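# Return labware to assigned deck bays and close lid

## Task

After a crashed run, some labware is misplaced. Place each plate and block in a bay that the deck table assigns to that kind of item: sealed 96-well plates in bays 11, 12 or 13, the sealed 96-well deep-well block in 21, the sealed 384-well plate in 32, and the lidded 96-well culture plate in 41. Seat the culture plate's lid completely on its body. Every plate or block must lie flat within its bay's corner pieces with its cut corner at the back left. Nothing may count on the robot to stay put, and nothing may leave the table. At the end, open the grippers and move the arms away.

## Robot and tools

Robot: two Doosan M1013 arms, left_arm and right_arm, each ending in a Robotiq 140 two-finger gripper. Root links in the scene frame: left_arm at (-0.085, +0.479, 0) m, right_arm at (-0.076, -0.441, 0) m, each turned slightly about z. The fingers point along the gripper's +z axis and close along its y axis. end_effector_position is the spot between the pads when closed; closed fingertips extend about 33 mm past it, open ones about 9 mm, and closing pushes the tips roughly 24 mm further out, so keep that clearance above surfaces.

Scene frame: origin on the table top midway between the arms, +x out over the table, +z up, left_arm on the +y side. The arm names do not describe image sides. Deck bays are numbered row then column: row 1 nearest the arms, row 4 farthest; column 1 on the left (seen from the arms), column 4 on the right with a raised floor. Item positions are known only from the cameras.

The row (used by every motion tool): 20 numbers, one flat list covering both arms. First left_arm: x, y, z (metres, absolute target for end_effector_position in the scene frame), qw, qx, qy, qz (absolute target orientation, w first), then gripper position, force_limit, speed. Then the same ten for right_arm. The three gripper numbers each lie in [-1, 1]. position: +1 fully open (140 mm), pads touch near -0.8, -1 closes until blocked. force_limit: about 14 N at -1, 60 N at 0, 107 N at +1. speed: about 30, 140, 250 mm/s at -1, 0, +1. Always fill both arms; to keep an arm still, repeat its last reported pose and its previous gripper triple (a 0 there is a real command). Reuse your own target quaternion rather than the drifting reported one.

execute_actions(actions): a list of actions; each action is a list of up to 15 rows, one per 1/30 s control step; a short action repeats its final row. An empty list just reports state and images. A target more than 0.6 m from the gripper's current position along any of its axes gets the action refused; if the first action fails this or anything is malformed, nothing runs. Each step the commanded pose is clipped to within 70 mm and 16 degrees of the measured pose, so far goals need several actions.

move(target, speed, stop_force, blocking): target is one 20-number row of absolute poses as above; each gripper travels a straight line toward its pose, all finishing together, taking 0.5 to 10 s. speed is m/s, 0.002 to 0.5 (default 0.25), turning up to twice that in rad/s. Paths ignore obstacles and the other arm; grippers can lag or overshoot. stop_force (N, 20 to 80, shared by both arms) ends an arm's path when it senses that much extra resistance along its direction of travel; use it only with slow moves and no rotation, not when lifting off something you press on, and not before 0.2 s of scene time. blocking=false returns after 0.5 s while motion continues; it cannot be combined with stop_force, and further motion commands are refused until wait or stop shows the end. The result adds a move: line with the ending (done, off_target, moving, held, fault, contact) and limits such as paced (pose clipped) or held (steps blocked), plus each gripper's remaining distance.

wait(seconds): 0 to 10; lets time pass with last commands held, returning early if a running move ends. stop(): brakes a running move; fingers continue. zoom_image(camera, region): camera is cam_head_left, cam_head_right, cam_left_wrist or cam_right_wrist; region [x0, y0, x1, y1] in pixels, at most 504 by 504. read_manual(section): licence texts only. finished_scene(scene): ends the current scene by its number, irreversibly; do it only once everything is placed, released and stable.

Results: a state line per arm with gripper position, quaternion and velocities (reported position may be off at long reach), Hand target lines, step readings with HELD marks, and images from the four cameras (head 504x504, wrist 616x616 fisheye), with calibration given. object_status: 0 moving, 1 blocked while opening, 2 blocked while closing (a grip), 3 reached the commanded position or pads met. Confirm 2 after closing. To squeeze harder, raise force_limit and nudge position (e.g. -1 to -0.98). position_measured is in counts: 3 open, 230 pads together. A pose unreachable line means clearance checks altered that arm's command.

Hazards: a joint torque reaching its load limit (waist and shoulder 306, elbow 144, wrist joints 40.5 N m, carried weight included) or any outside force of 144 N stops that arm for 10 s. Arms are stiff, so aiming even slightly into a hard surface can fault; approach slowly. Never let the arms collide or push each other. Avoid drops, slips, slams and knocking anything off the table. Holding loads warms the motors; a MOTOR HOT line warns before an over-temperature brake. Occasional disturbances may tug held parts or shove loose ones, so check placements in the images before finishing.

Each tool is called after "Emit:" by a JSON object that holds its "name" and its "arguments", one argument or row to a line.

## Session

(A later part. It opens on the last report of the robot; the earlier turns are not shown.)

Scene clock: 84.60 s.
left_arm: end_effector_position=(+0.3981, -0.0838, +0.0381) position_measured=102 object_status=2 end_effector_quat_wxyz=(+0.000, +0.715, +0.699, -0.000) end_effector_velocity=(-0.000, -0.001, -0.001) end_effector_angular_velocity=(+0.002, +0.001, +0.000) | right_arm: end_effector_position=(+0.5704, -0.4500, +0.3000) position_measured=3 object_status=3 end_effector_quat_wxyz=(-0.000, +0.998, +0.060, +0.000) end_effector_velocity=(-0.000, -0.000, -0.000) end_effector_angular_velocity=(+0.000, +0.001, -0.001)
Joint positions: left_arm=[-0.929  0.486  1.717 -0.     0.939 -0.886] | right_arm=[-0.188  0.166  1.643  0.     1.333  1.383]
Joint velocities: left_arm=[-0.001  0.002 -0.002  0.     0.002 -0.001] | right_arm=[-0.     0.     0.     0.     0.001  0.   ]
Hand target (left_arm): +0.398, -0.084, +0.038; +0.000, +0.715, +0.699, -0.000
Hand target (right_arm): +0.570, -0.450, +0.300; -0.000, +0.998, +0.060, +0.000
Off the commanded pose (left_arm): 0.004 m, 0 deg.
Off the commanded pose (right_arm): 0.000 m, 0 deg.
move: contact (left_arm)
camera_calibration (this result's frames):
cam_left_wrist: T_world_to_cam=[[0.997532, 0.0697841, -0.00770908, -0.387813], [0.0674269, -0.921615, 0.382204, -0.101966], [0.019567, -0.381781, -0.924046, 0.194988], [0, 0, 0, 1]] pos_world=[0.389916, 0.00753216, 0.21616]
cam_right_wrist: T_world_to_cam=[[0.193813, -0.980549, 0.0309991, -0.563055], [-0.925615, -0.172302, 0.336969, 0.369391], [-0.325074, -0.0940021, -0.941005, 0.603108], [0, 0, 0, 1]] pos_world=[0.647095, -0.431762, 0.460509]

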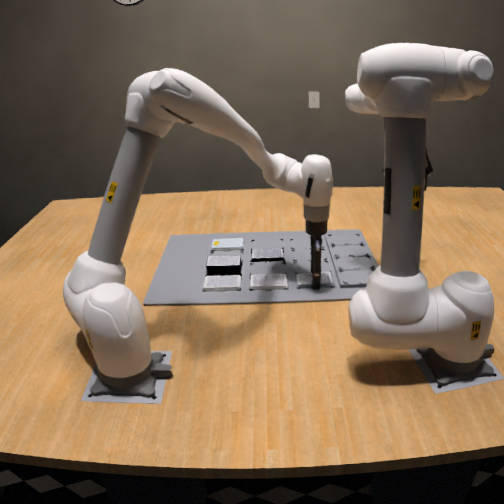

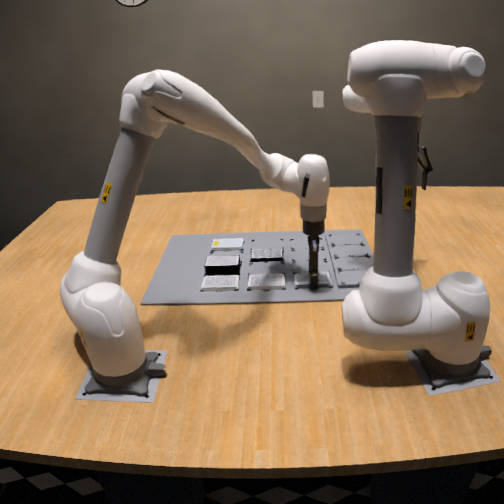

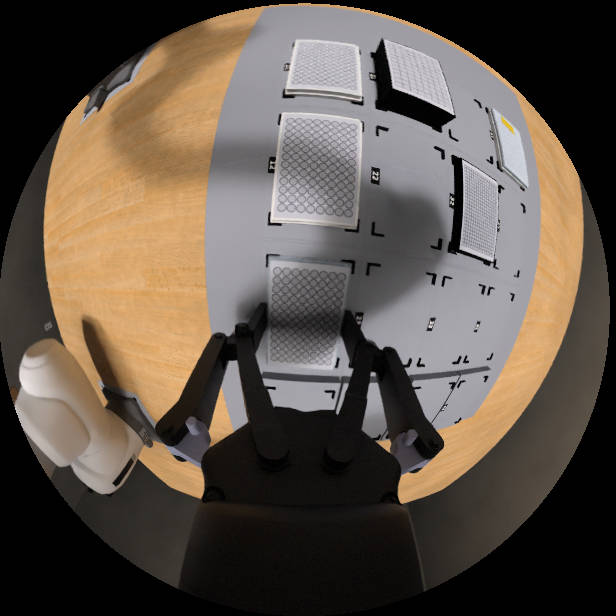

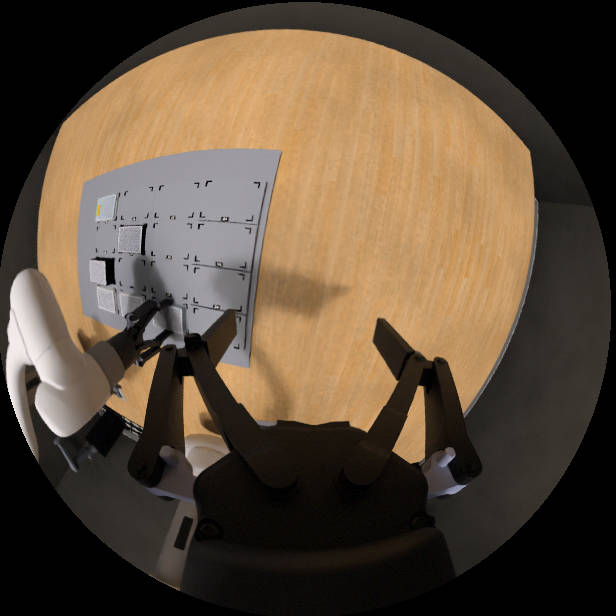

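Emit:
{"name": "move", "arguments": {
  "target": [0.398,-0.0843,0.038,0,0.7151,0.699,0,0.3,-0.6,-0.7,0.5704,-0.45,0.3,0,0.998,0.06,0,1,0,0],
  "speed": 0.02
}}

Emit:
{"name": "move", "arguments": {
  "target": [0.398,-0.0843,0.07,0,0.7151,0.699,0,0.3,-0.3,-0.7,0.5704,-0.45,0.3,0,0.998,0.06,0,1,0,0],
  "speed": 0.08
}}

Emit:
{"name": "move", "arguments": {
  "target": [0.398,-0.17,0.14,0,0.7151,0.699,0,0.3,-0.3,-0.7,0.5704,-0.45,0.3,0,0.998,0.06,0,1,0,0],
  "speed": 0.12
}}

Emit:
{"name": "zoom_image", "arguments": {
  "camera": "cam_left_wrist",
  "region": [250,170,380,310]
}}

Emit:
{"name": "zoom_image", "arguments": {
  "camera": "cam_head_left",
  "region": [240,230,380,310]
}}

Scene clock: 85.70 s.
left_arm: end_effector_position=(+0.3980, -0.0843, +0.0380) position_measured=91 object_status=3 end_effector_quat_wxyz=(+0.000, +0.715, +0.699, -0.000) end_effector_velocity=(+0.000, -0.000, -0.000) end_effector_angular_velocity=(-0.001, -0.000, -0.000) | right_arm: end_effector_position=(+0.5704, -0.4500, +0.3000) position_measured=3 object_status=3 end_effector_quat_wxyz=(+0.000, +0.998, +0.060, +0.000) end_effector_velocity=(-0.000, +0.001, +0.000) end_effector_angular_velocity=(+0.000, +0.001, +0.001)
Joint positions: left_arm=[-0.93   0.486  1.716 -0.     0.939 -0.886] | right_arm=[-0.188  0.166  1.643  0.     1.333  1.383]
Joint velocities: left_arm=[-0.     0.001 -0.    -0.    -0.001  0.001] | right_arm=[ 0.001 -0.    -0.     0.     0.001 -0.   ]
Hand target (left_arm): +0.398, -0.084, +0.038; -0.000, +0.715, +0.699, +0.000
Hand target (right_arm): +0.570, -0.450, +0.300; -0.000, +0.998, +0.060, +0.000
Off the commanded pose (left_arm): 0.000 m, 0 deg.
Off the commanded pose (right_arm): 0.000 m, 0 deg.
move: done
camera_calibration (this result's frames):
cam_left_wrist: T_world_to_cam=[[0.99752, 0.0699413, -0.00782228, -0.387669], [0.0676186, -0.921665, 0.382049, -0.102453], [0.0195114, -0.38163, -0.924109, 0.19472], [0, 0, 0, 1]] pos_world=[0.389836, 0.00699735, 0.216052]
cam_right_wrist: T_world_to_cam=[[0.193813, -0.980549, 0.0309992, -0.563055], [-0.925615, -0.172302, 0.336969, 0.369391], [-0.325073, -0.0940022, -0.941005, 0.603108], [0, 0, 0, 1]] pos_world=[0.647095, -0.431762, 0.460509]

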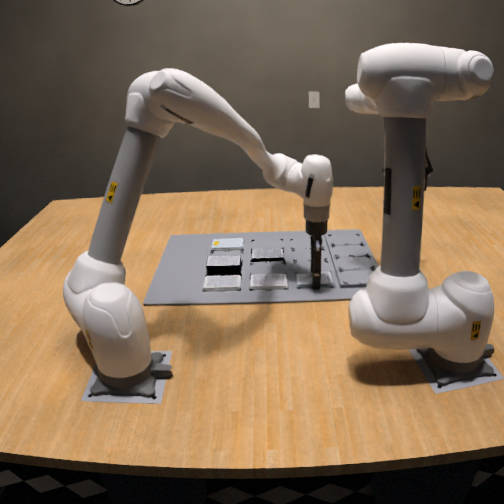

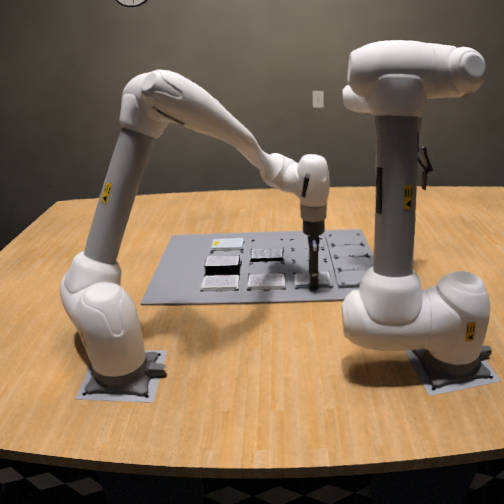

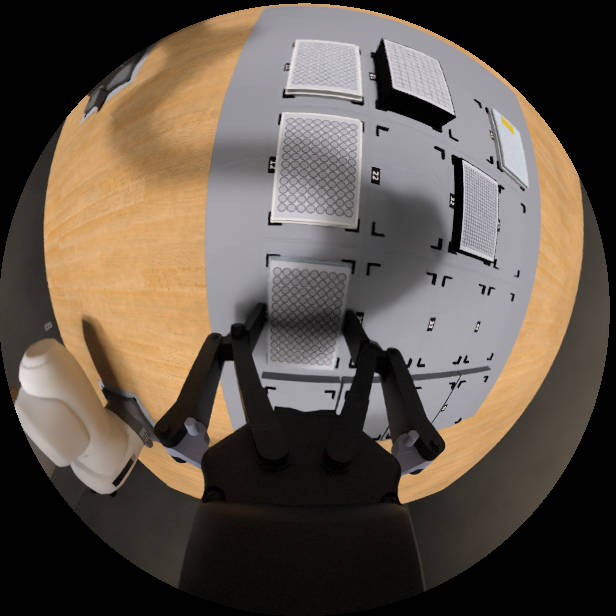

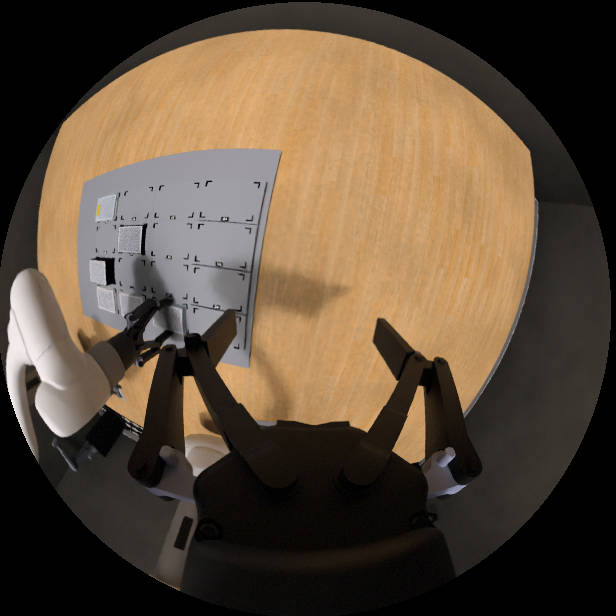

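Scene clock: 86.43 s.
left_arm: end_effector_position=(+0.3980, -0.0843, +0.0701) position_measured=91 object_status=3 end_effector_quat_wxyz=(+0.000, +0.715, +0.699, -0.000) end_effector_velocity=(-0.000, +0.000, -0.001) end_effector_angular_velocity=(+0.001, +0.000, -0.001) | right_arm: end_effector_position=(+0.5704, -0.4500, +0.3000) position_measured=3 object_status=3 end_effector_quat_wxyz=(-0.000, +0.998, +0.060, +0.000) end_effector_velocity=(-0.000, +0.000, +0.000) end_effector_angular_velocity=(+0.000, +0.001, +0.001)
Joint positions: left_arm=[-0.93   0.457  1.694 -0.     0.991 -0.886] | right_arm=[-0.188  0.166  1.643  0.     1.333  1.383]
Joint velocities: left_arm=[-0.     0.001  0.001  0.    -0.     0.   ] | right_arm=[ 0.    -0.    -0.     0.     0.001 -0.   ]
Hand target (left_arm): +0.398, -0.084, +0.070; -0.000, +0.715, +0.699, -0.000
Hand target (right_arm): +0.570, -0.450, +0.300; -0.000, +0.998, +0.060, +0.000
Off the commanded pose (left_arm): 0.000 m, 0 deg.
Off the commanded pose (right_arm): 0.000 m, 0 deg.
move: done
camera_calibration (this result's frames):
cam_left_wrist: T_world_to_cam=[[0.997522, 0.0699296, -0.00779061, -0.387433], [0.0675948, -0.921648, 0.382095, -0.114725], [0.0195395, -0.381674, -0.92409, 0.22433], [0, 0, 0, 1]] pos_world=[0.389844, 0.00697783, 0.248118]
cam_right_wrist: T_world_to_cam=[[0.193813, -0.980549, 0.030999, -0.563055], [-0.925615, -0.172302, 0.336969, 0.369391], [-0.325073, -0.094002, -0.941005, 0.603108], [0, 0, 0, 1]] pos_world=[0.647095, -0.431762, 0.460509]

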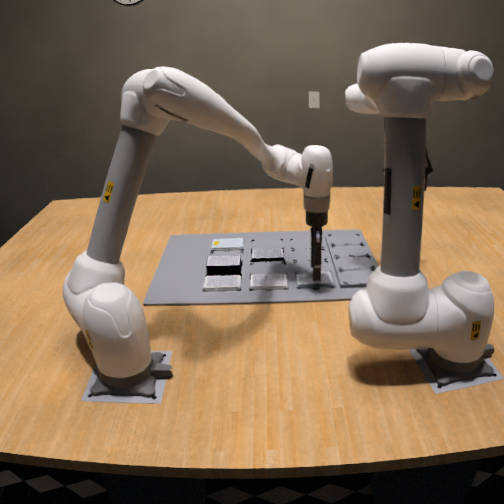

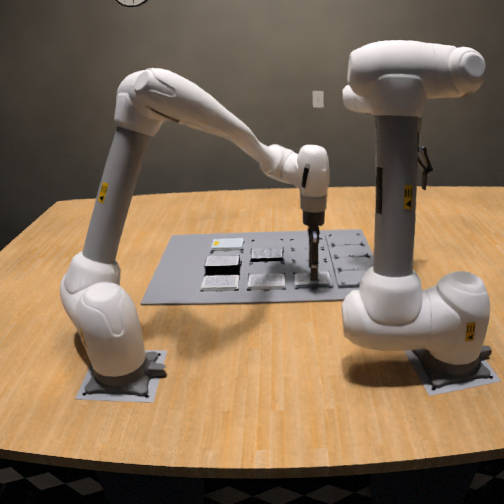

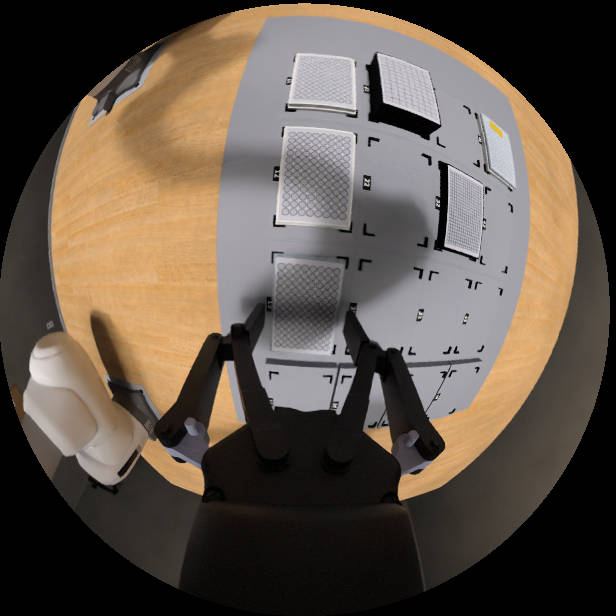

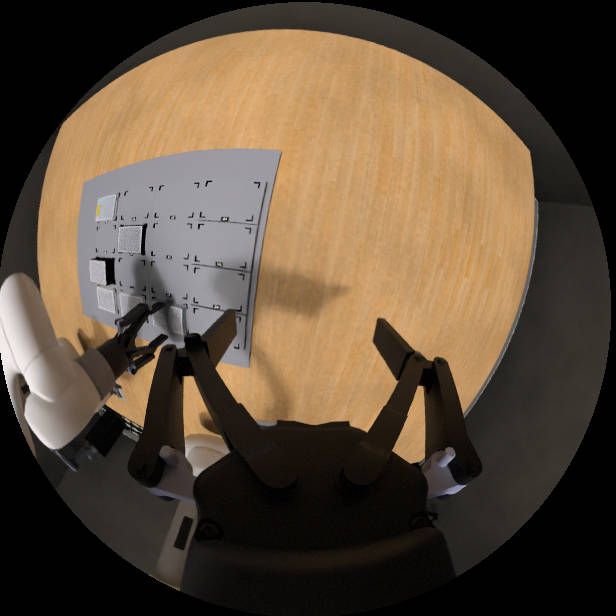

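Scene clock: 87.67 s.
left_arm: end_effector_position=(+0.3978, -0.1701, +0.1399) position_measured=91 object_status=3 end_effector_quat_wxyz=(-0.000, +0.715, +0.699, -0.000) end_effector_velocity=(+0.001, -0.000, +0.001) end_effector_angular_velocity=(-0.001, -0.003, -0.002) | right_arm: end_effector_position=(+0.5704, -0.4500, +0.3000) position_measured=3 object_status=3 end_effector_quat_wxyz=(-0.000, +0.998, +0.060, +0.000) end_effector_velocity=(+0.000, -0.000, -0.000) end_effector_angular_velocity=(-0.000, -0.000, -0.000)
Joint positions: left_arm=[-0.995  0.498  1.487 -0.     1.157 -0.951] | right_arm=[-0.188  0.166  1.643  0.     1.333  1.383]
Joint velocities: left_arm=[ 0.    -0.001 -0.001  0.002  0.     0.001] | right_arm=[ 0.  0. -0. -0. -0.  0.]
Hand target (left_arm): +0.398, -0.170, +0.140; -0.000, +0.715, +0.699, -0.000
Hand target (right_arm): +0.570, -0.450, +0.300; -0.000, +0.998, +0.060, +0.000
Off the commanded pose (left_arm): 0.000 m, 0 deg.
Off the commanded pose (right_arm): 0.000 m, 0 deg.
move: done
camera_calibration (this result's frames):
cam_left_wrist: T_world_to_cam=[[0.997536, 0.069713, -0.00787909, -0.38074], [0.067431, -0.921711, 0.381971, -0.220335], [0.0193661, -0.381561, -0.924141, 0.256257], [0, 0, 0, 1]] pos_world=[0.389697, -0.078765, 0.317979]
cam_right_wrist: T_world_to_cam=[[0.193812, -0.980549, 0.0309988, -0.563054], [-0.925616, -0.172301, 0.336969, 0.369391], [-0.325073, -0.0940017, -0.941005, 0.603109], [0, 0, 0, 1]] pos_world=[0.647095, -0.431762, 0.460509]

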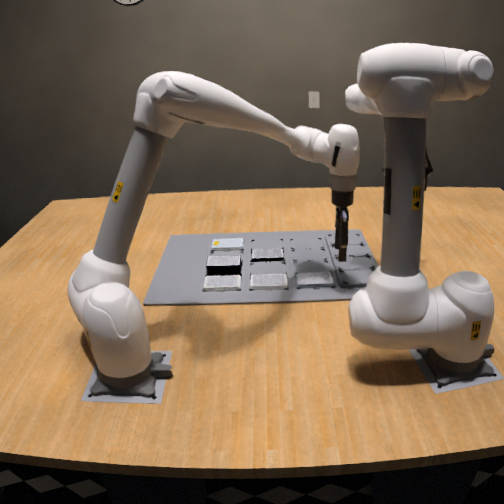

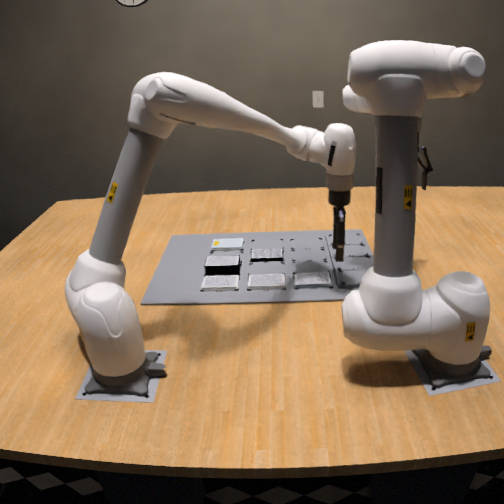

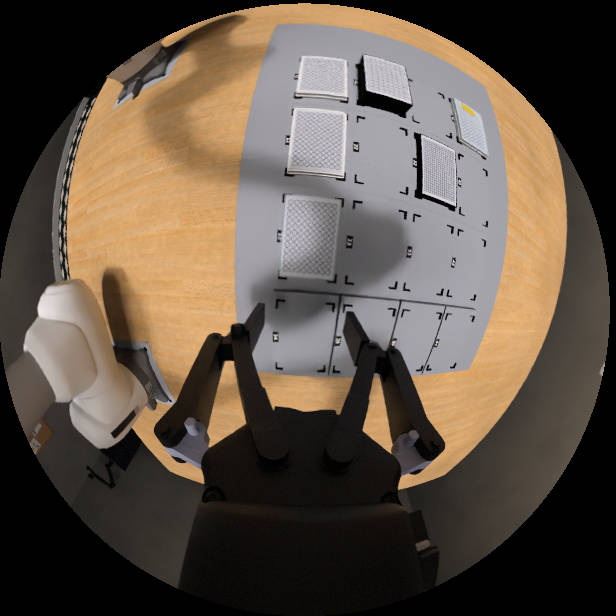

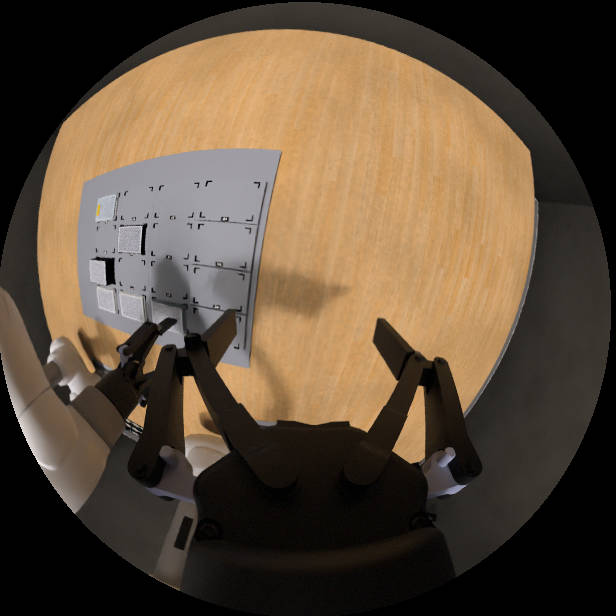

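Region (250, 170, 380, 310) of cam_left_wrist's 616x616 image, scaled by 3.600, with more detail than that image has; it fills the left 468 columns of this view, and the rest is white.

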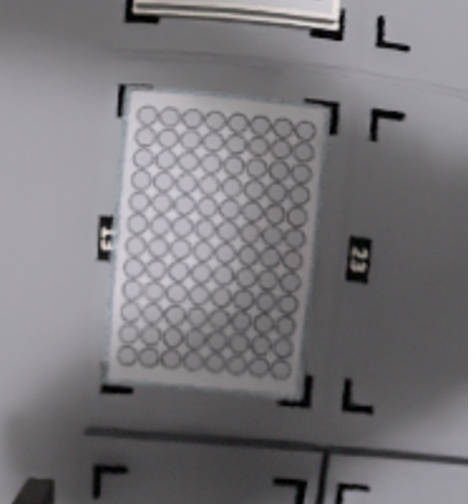

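Region (240, 230, 380, 310) of cam_head_left's 504x504 image, scaled by 3.600, with more detail than that image has; it fills the top 288 rows of this view, and the rest is white.

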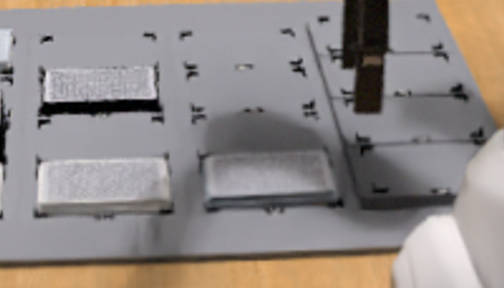

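Emit:
{"name": "move", "arguments": {
  "target": [0.365,-0.084,0.066,0,0.7151,0.699,0,-1,-0.3,0,0.5704,-0.45,0.3,0,0.998,0.06,0,1,0,0],
  "speed": 0.12
}}

Emit:
{"name": "move", "arguments": {
  "target": [0.365,-0.084,0.052,0,0.7151,0.699,0,-1,-0.3,0,0.5704,-0.45,0.3,0,0.998,0.06,0,1,0,0],
  "speed": 0.005,
  "stop_force": 20
}}

Emit:
{"name": "move", "arguments": {
  "target": [0.43,-0.084,0.064,0,0.7151,0.699,0,-1,-0.3,0,0.5704,-0.45,0.3,0,0.998,0.06,0,1,0,0],
  "speed": 0.1
}}

Emit:
{"name": "move", "arguments": {
  "target": [0.43,-0.084,0.052,0,0.7151,0.699,0,-1,-0.3,0,0.5704,-0.45,0.3,0,0.998,0.06,0,1,0,0],
  "speed": 0.005,
  "stop_force": 20
}}

Emit:
{"name": "move", "arguments": {
  "target": [0.43,-0.05,0.25,0,0.7151,0.699,0,-1,-0.3,0,0.5704,-0.45,0.3,0,0.998,0.06,0,1,0,0],
  "speed": 0.15
}}

Emit:
{"name": "zoom_image", "arguments": {
  "camera": "cam_head_left",
  "region": [180,225,380,305]
}}

Scene clock: 89.67 s.
left_arm: end_effector_position=(+0.3651, -0.0839, +0.0661) position_measured=232 object_status=3 end_effector_quat_wxyz=(+0.000, +0.715, +0.699, +0.000) end_effector_velocity=(+0.000, +0.001, -0.001) end_effector_angular_velocity=(+0.002, -0.000, -0.002) | right_arm: end_effector_position=(+0.5704, -0.4500, +0.3000) position_measured=3 object_status=3 end_effector_quat_wxyz=(-0.000, +0.998, +0.060, +0.000) end_effector_velocity=(+0.000, -0.000, -0.000) end_effector_angular_velocity=(-0.000, -0.000, +0.000)
Joint positions: left_arm=[-0.965  0.431  1.742  0.     0.968 -0.922] | right_arm=[-0.188  0.166  1.643  0.     1.333  1.383]
Joint velocities: left_arm=[ 0.001  0.001  0.002  0.002 -0.001  0.002] | right_arm=[ 0.  0. -0. -0. -0.  0.]
Hand target (left_arm): +0.365, -0.084, +0.066; +0.000, +0.715, +0.699, +0.000
Hand target (right_arm): +0.570, -0.450, +0.300; -0.000, +0.998, +0.060, +0.000
Off the commanded pose (left_arm): 0.000 m, 0 deg.
Off the commanded pose (right_arm): 0.000 m, 0 deg.
move: done
camera_calibration (this result's frames):
cam_left_wrist: T_world_to_cam=[[0.997514, 0.0700542, -0.00769321, -0.354696], [0.0676741, -0.92167, 0.382028, -0.110651], [0.019672, -0.381599, -0.924119, 0.221429], [0, 0, 0, 1]] pos_world=[0.356947, 0.00736134, 0.24417]
cam_right_wrist: T_world_to_cam=[[0.193813, -0.980549, 0.030999, -0.563055], [-0.925615, -0.172302, 0.33697, 0.36939], [-0.325074, -0.0940022, -0.941005, 0.603109], [0, 0, 0, 1]] pos_world=[0.647095, -0.431762, 0.460509]

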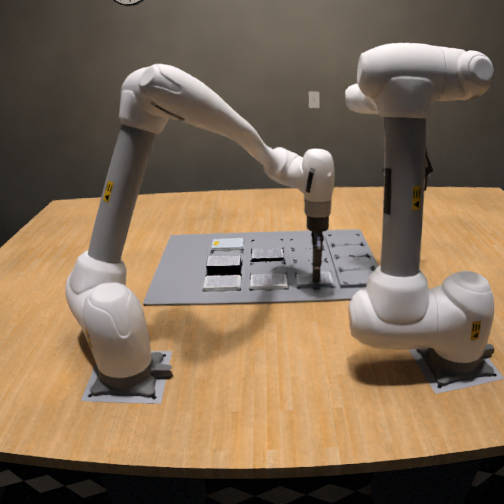

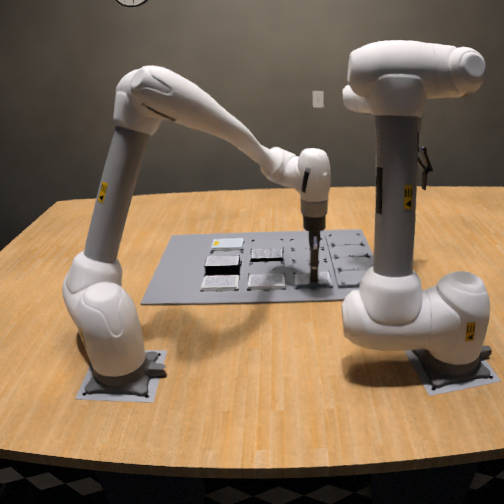

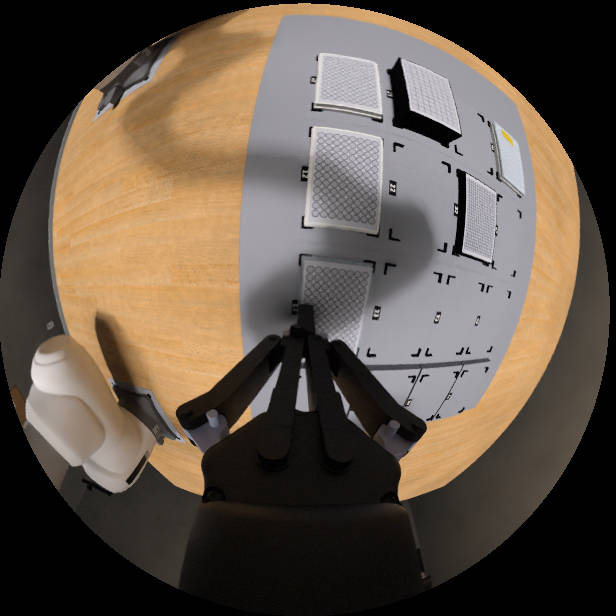

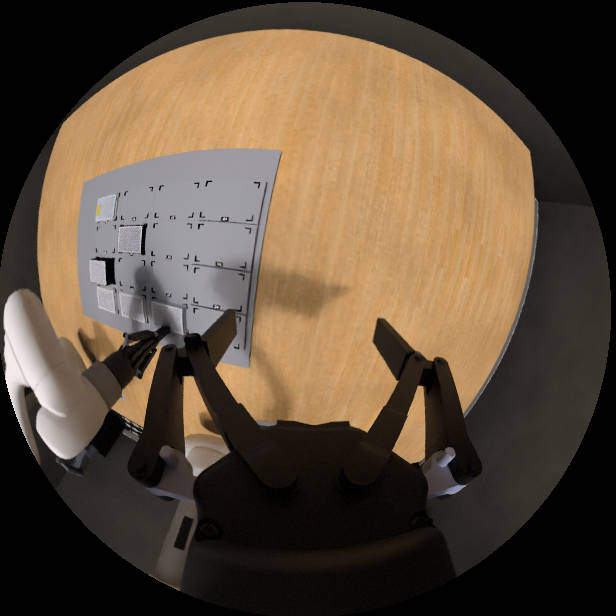

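Scene clock: 91.77 s.
left_arm: end_effector_position=(+0.3650, -0.0839, +0.0572) position_measured=232 object_status=3 end_effector_quat_wxyz=(+0.000, +0.715, +0.699, +0.000) end_effector_velocity=(+0.000, -0.001, +0.001) end_effector_angular_velocity=(+0.001, +0.001, +0.000) | right_arm: end_effector_position=(+0.5704, -0.4500, +0.3000) position_measured=3 object_status=3 end_effector_quat_wxyz=(-0.000, +0.998, +0.060, +0.000) end_effector_velocity=(+0.000, -0.000, -0.000) end_effector_angular_velocity=(-0.000, +0.000, -0.000)
Joint positions: left_arm=[-0.965  0.44   1.749  0.     0.953 -0.922] | right_arm=[-0.188  0.166  1.643  0.     1.333  1.383]
Joint velocities: left_arm=[-0.     0.001 -0.003 -0.     0.003 -0.   ] | right_arm=[-0.  0.  0. -0. -0.  0.]
Hand target (left_arm): +0.365, -0.084, +0.057; +0.000, +0.715, +0.699, +0.000
Hand target (right_arm): +0.570, -0.450, +0.300; -0.000, +0.998, +0.060, +0.000
Off the commanded pose (left_arm): 0.005 m, 0 deg.
Off the commanded pose (right_arm): 0.000 m, 0 deg.
move: contact (left_arm)
camera_calibration (this result's frames):
cam_left_wrist: T_world_to_cam=[[0.997522, 0.069933, -0.00771742, -0.354682], [0.0675721, -0.921692, 0.381993, -0.107194], [0.0196008, -0.381568, -0.924133, 0.213189], [0, 0, 0, 1]] pos_world=[0.356867, 0.00735029, 0.235225]
cam_right_wrist: T_world_to_cam=[[0.193813, -0.980549, 0.0309987, -0.563054], [-0.925615, -0.172302, 0.33697, 0.36939], [-0.325075, -0.094002, -0.941005, 0.603109], [0, 0, 0, 1]] pos_world=[0.647095, -0.431762, 0.460509]

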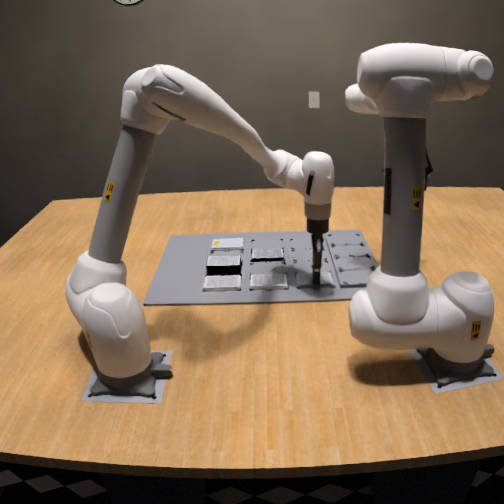

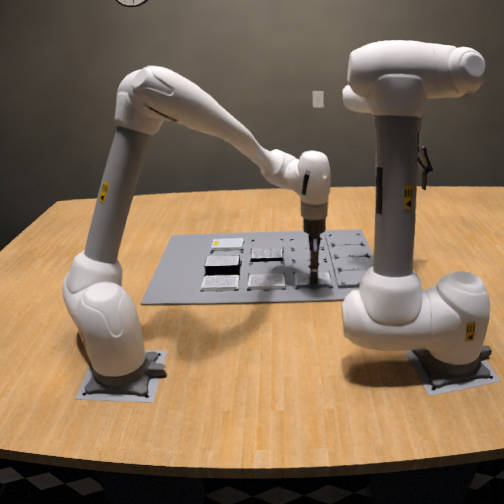

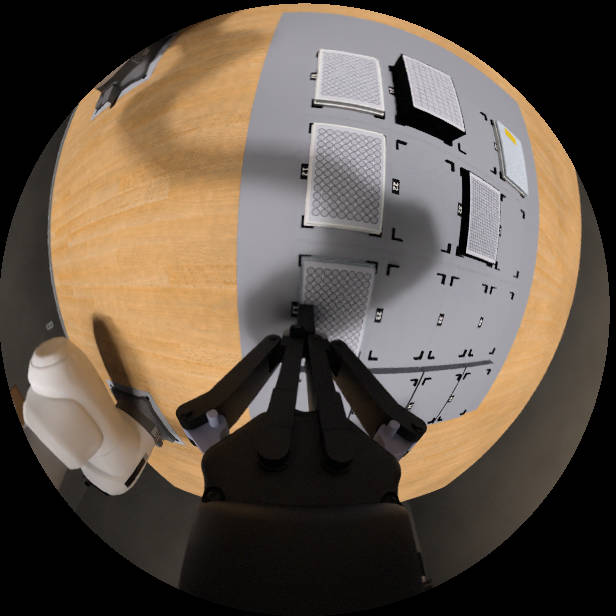

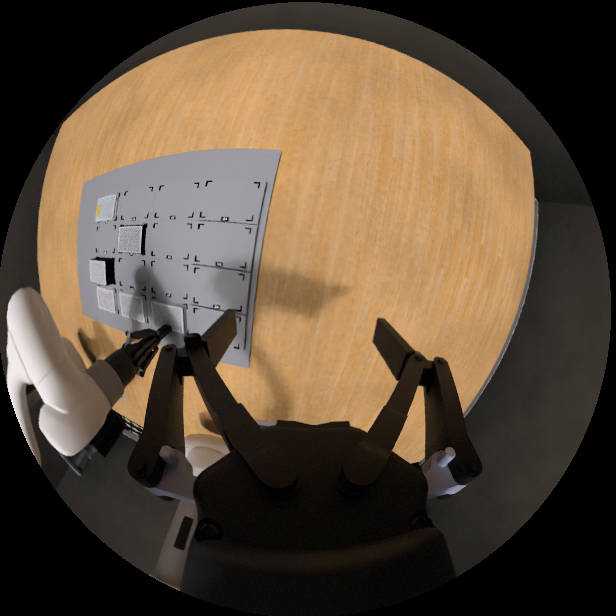

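Scene clock: 92.70 s.
left_arm: end_effector_position=(+0.4301, -0.0840, +0.0639) position_measured=232 object_status=3 end_effector_quat_wxyz=(+0.000, +0.715, +0.699, +0.000) end_effector_velocity=(+0.001, -0.000, +0.000) end_effector_angular_velocity=(-0.002, -0.002, -0.000) | right_arm: end_effector_position=(+0.5704, -0.4500, +0.3000) position_measured=3 object_status=3 end_effector_quat_wxyz=(-0.000, +0.998, +0.060, -0.000) end_effector_velocity=(+0.000, +0.000, +0.000) end_effector_angular_velocity=(-0.000, -0.001, +0.002)
Joint positions: left_arm=[-0.896  0.491  1.653  0.     0.998 -0.853] | right_arm=[-0.188  0.166  1.643  0.     1.333  1.383]
Joint velocities: left_arm=[ 0.001 -0.001  0.001  0.    -0.003  0.001] | right_arm=[ 0.001 -0.    -0.    -0.    -0.001 -0.001]
Hand target (left_arm): +0.430, -0.084, +0.064; +0.000, +0.715, +0.699, -0.000
Hand target (right_arm): +0.570, -0.450, +0.300; -0.000, +0.998, +0.060, +0.000
Off the commanded pose (left_arm): 0.000 m, 0 deg.
Off the commanded pose (right_arm): 0.000 m, 0 deg.
move: done
camera_calibration (this result's frames):
cam_left_wrist: T_world_to_cam=[[0.99753, 0.069821, -0.00771346, -0.419499], [0.0674671, -0.9217, 0.381992, -0.11419], [0.0195616, -0.381569, -0.924133, 0.218165], [0, 0, 0, 1]] pos_world=[0.4219, 0.00728652, 0.241998]
cam_right_wrist: T_world_to_cam=[[0.193812, -0.980549, 0.0309987, -0.563054], [-0.925615, -0.172302, 0.336971, 0.369389], [-0.325075, -0.094002, -0.941005, 0.603109], [0, 0, 0, 1]] pos_world=[0.647095, -0.431762, 0.460509]

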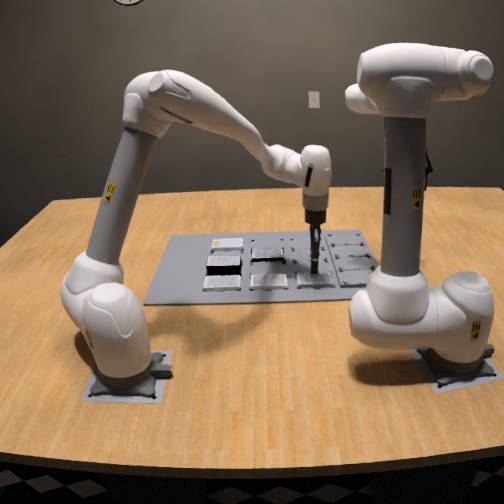

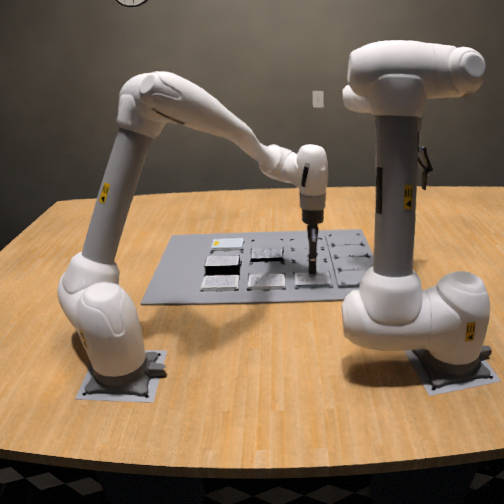

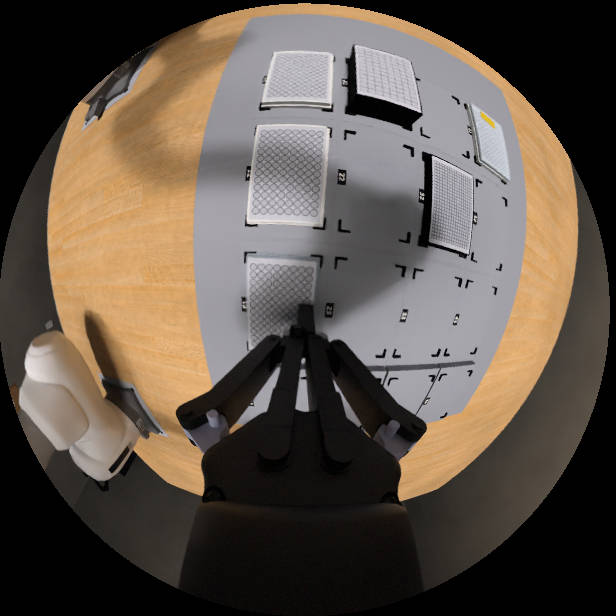

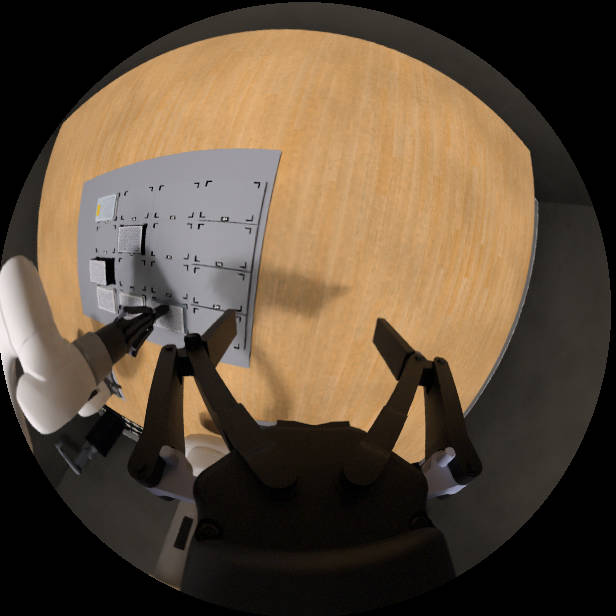

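Scene clock: 94.40 s.
left_arm: end_effector_position=(+0.4300, -0.0840, +0.0570) position_measured=232 object_status=3 end_effector_quat_wxyz=(+0.000, +0.715, +0.699, +0.000) end_effector_velocity=(-0.000, -0.000, +0.001) end_effector_angular_velocity=(+0.001, +0.001, +0.000) | right_arm: end_effector_position=(+0.5704, -0.4500, +0.3000) position_measured=3 object_status=3 end_effector_quat_wxyz=(-0.000, +0.998, +0.060, -0.000) end_effector_velocity=(+0.000, -0.000, -0.000) end_effector_angular_velocity=(-0.000, +0.000, +0.000)
Joint positions: left_arm=[-0.896  0.497  1.658  0.     0.987 -0.853] | right_arm=[-0.188  0.166  1.643  0.     1.333  1.383]
Joint velocities: left_arm=[-0.    -0.    -0.001  0.     0.003 -0.001] | right_arm=[-0.001  0.    -0.    -0.    -0.    -0.001]
Hand target (left_arm): +0.430, -0.084, +0.057; +0.000, +0.715, +0.699, +0.000
Hand target (right_arm): +0.570, -0.450, +0.300; +0.000, +0.998, +0.060, -0.000
Off the commanded pose (left_arm): 0.005 m, 0 deg.
Off the commanded pose (right_arm): 0.000 m, 0 deg.
move: contact (left_arm)
camera_calibration (this result's frames):
cam_left_wrist: T_world_to_cam=[[0.997529, 0.0698375, -0.00767861, -0.41953], [0.0674671, -0.921661, 0.382086, -0.111531], [0.0196068, -0.381659, -0.924095, 0.211739], [0, 0, 0, 1]] pos_world=[0.421866, 0.00731724, 0.23506]
cam_right_wrist: T_world_to_cam=[[0.193812, -0.980549, 0.0309986, -0.563054], [-0.925615, -0.172301, 0.336971, 0.369389], [-0.325075, -0.0940019, -0.941005, 0.603109], [0, 0, 0, 1]] pos_world=[0.647095, -0.431762, 0.460509]

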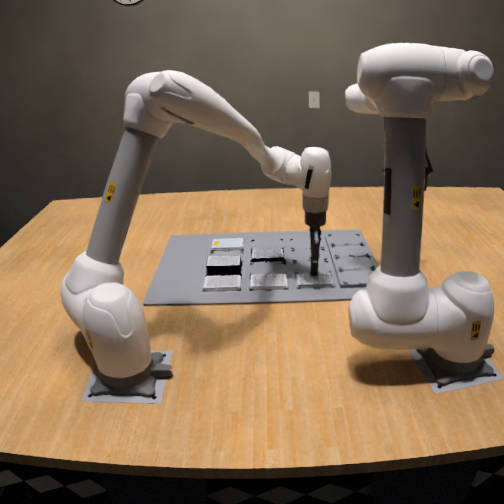

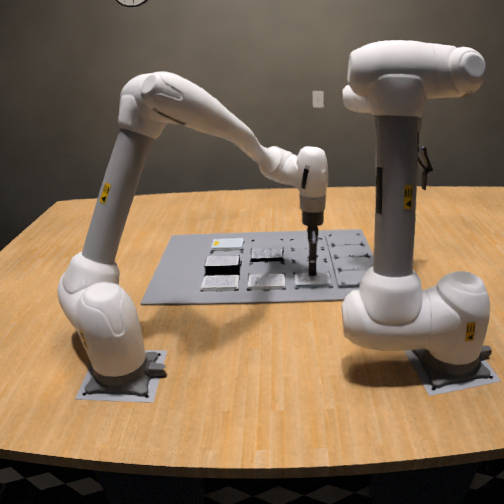

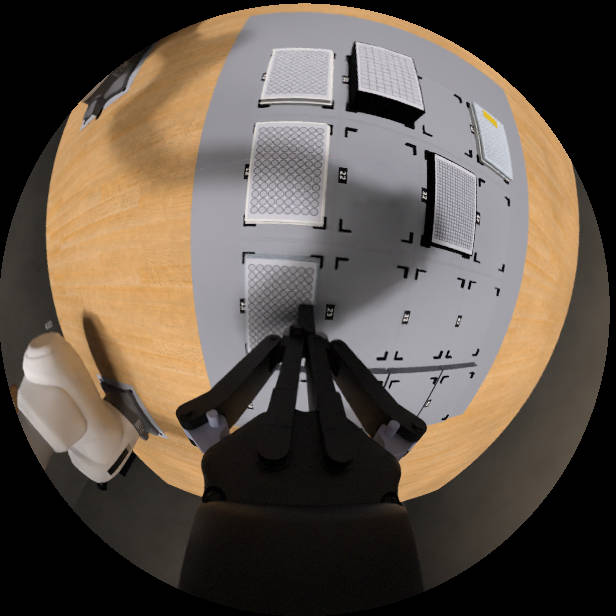

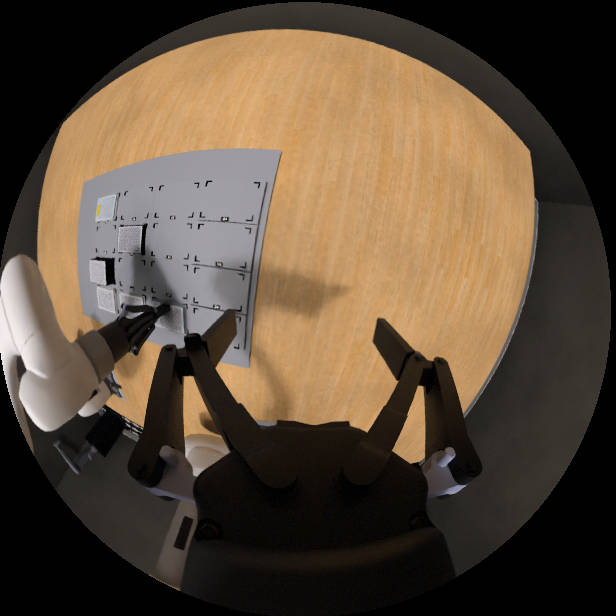

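Scene clock: 96.00 s.
left_arm: end_effector_position=(+0.4301, -0.0501, +0.2502) position_measured=232 object_status=3 end_effector_quat_wxyz=(+0.000, +0.715, +0.699, -0.000) end_effector_velocity=(+0.001, -0.000, -0.000) end_effector_angular_velocity=(+0.001, -0.000, -0.000) | right_arm: end_effector_position=(+0.5704, -0.4500, +0.3000) position_measured=3 object_status=3 end_effector_quat_wxyz=(-0.000, +0.998, +0.060, -0.000) end_effector_velocity=(+0.001, +0.000, +0.000) end_effector_angular_velocity=(-0.000, -0.002, -0.001)
Joint positions: left_arm=[-0.867  0.329  1.525 -0.     1.287 -0.823] | right_arm=[-0.188  0.166  1.643  0.     1.333  1.383]
Joint velocities: left_arm=[ 0.     0.001 -0.002  0.001  0.001  0.001] | right_arm=[ 0.    -0.    -0.    -0.    -0.002  0.001]
Hand target (left_arm): +0.430, -0.050, +0.250; +0.000, +0.715, +0.699, -0.000
Hand target (right_arm): +0.570, -0.450, +0.300; -0.000, +0.998, +0.060, -0.000
Off the commanded pose (left_arm): 0.000 m, 0 deg.
Off the commanded pose (right_arm): 0.000 m, 0 deg.
move: done
camera_calibration (this result's frames):
cam_left_wrist: T_world_to_cam=[[0.997538, 0.0696884, -0.00786567, -0.420433], [0.0673993, -0.921637, 0.382155, -0.154076], [0.0193825, -0.381744, -0.924065, 0.403244], [0, 0, 0, 1]] pos_world=[0.421967, 0.0412329, 0.428197]
cam_right_wrist: T_world_to_cam=[[0.193812, -0.980549, 0.0309983, -0.563054], [-0.925615, -0.172302, 0.336971, 0.369389], [-0.325076, -0.0940016, -0.941005, 0.603109], [0, 0, 0, 1]] pos_world=[0.647095, -0.431762, 0.460509]

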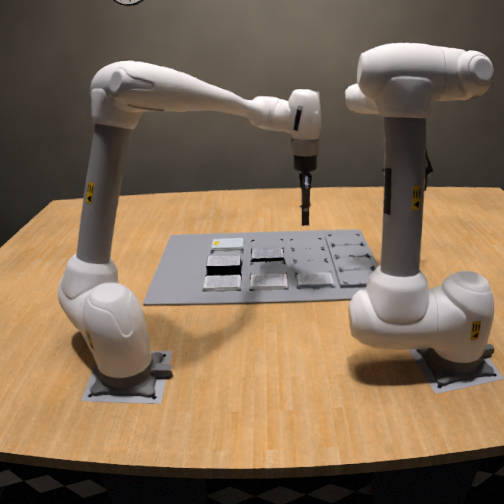

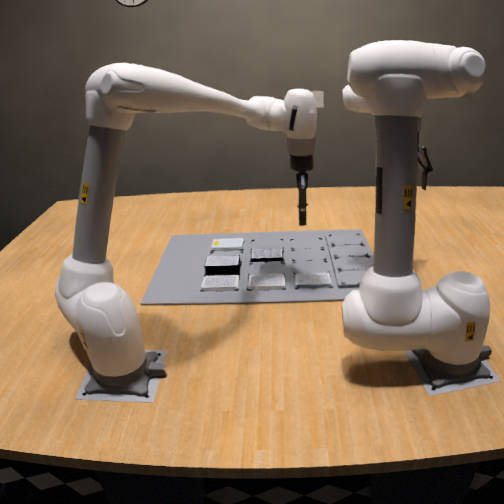

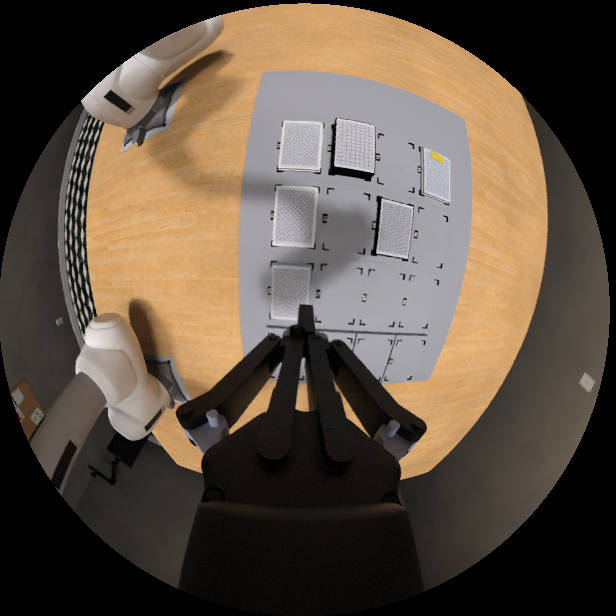

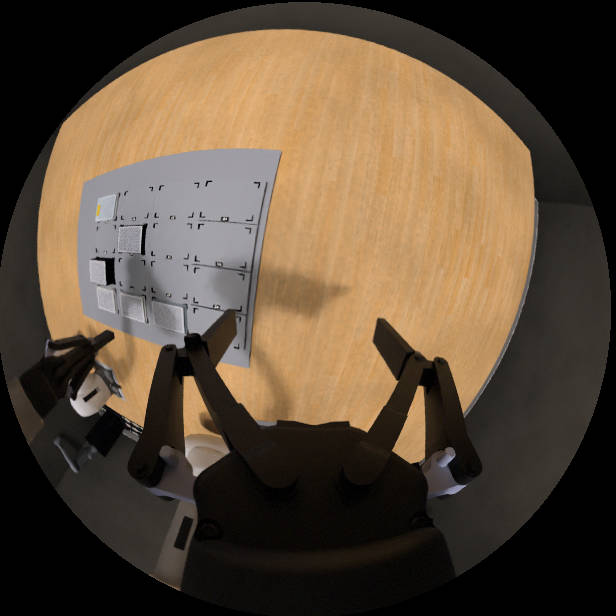

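Region (180, 225, 380, 305) of cam_head_left's 504x504 image, scaled by 2.520, with more detail than that image has; it fills the top 202 rows of this view, and the rest is white.

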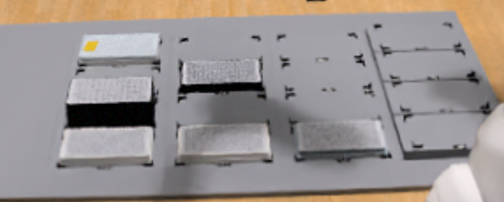

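Emit:
{"name": "finished_scene", "arguments": {
  "scene": 1
}}

The scene is finished: the task was done.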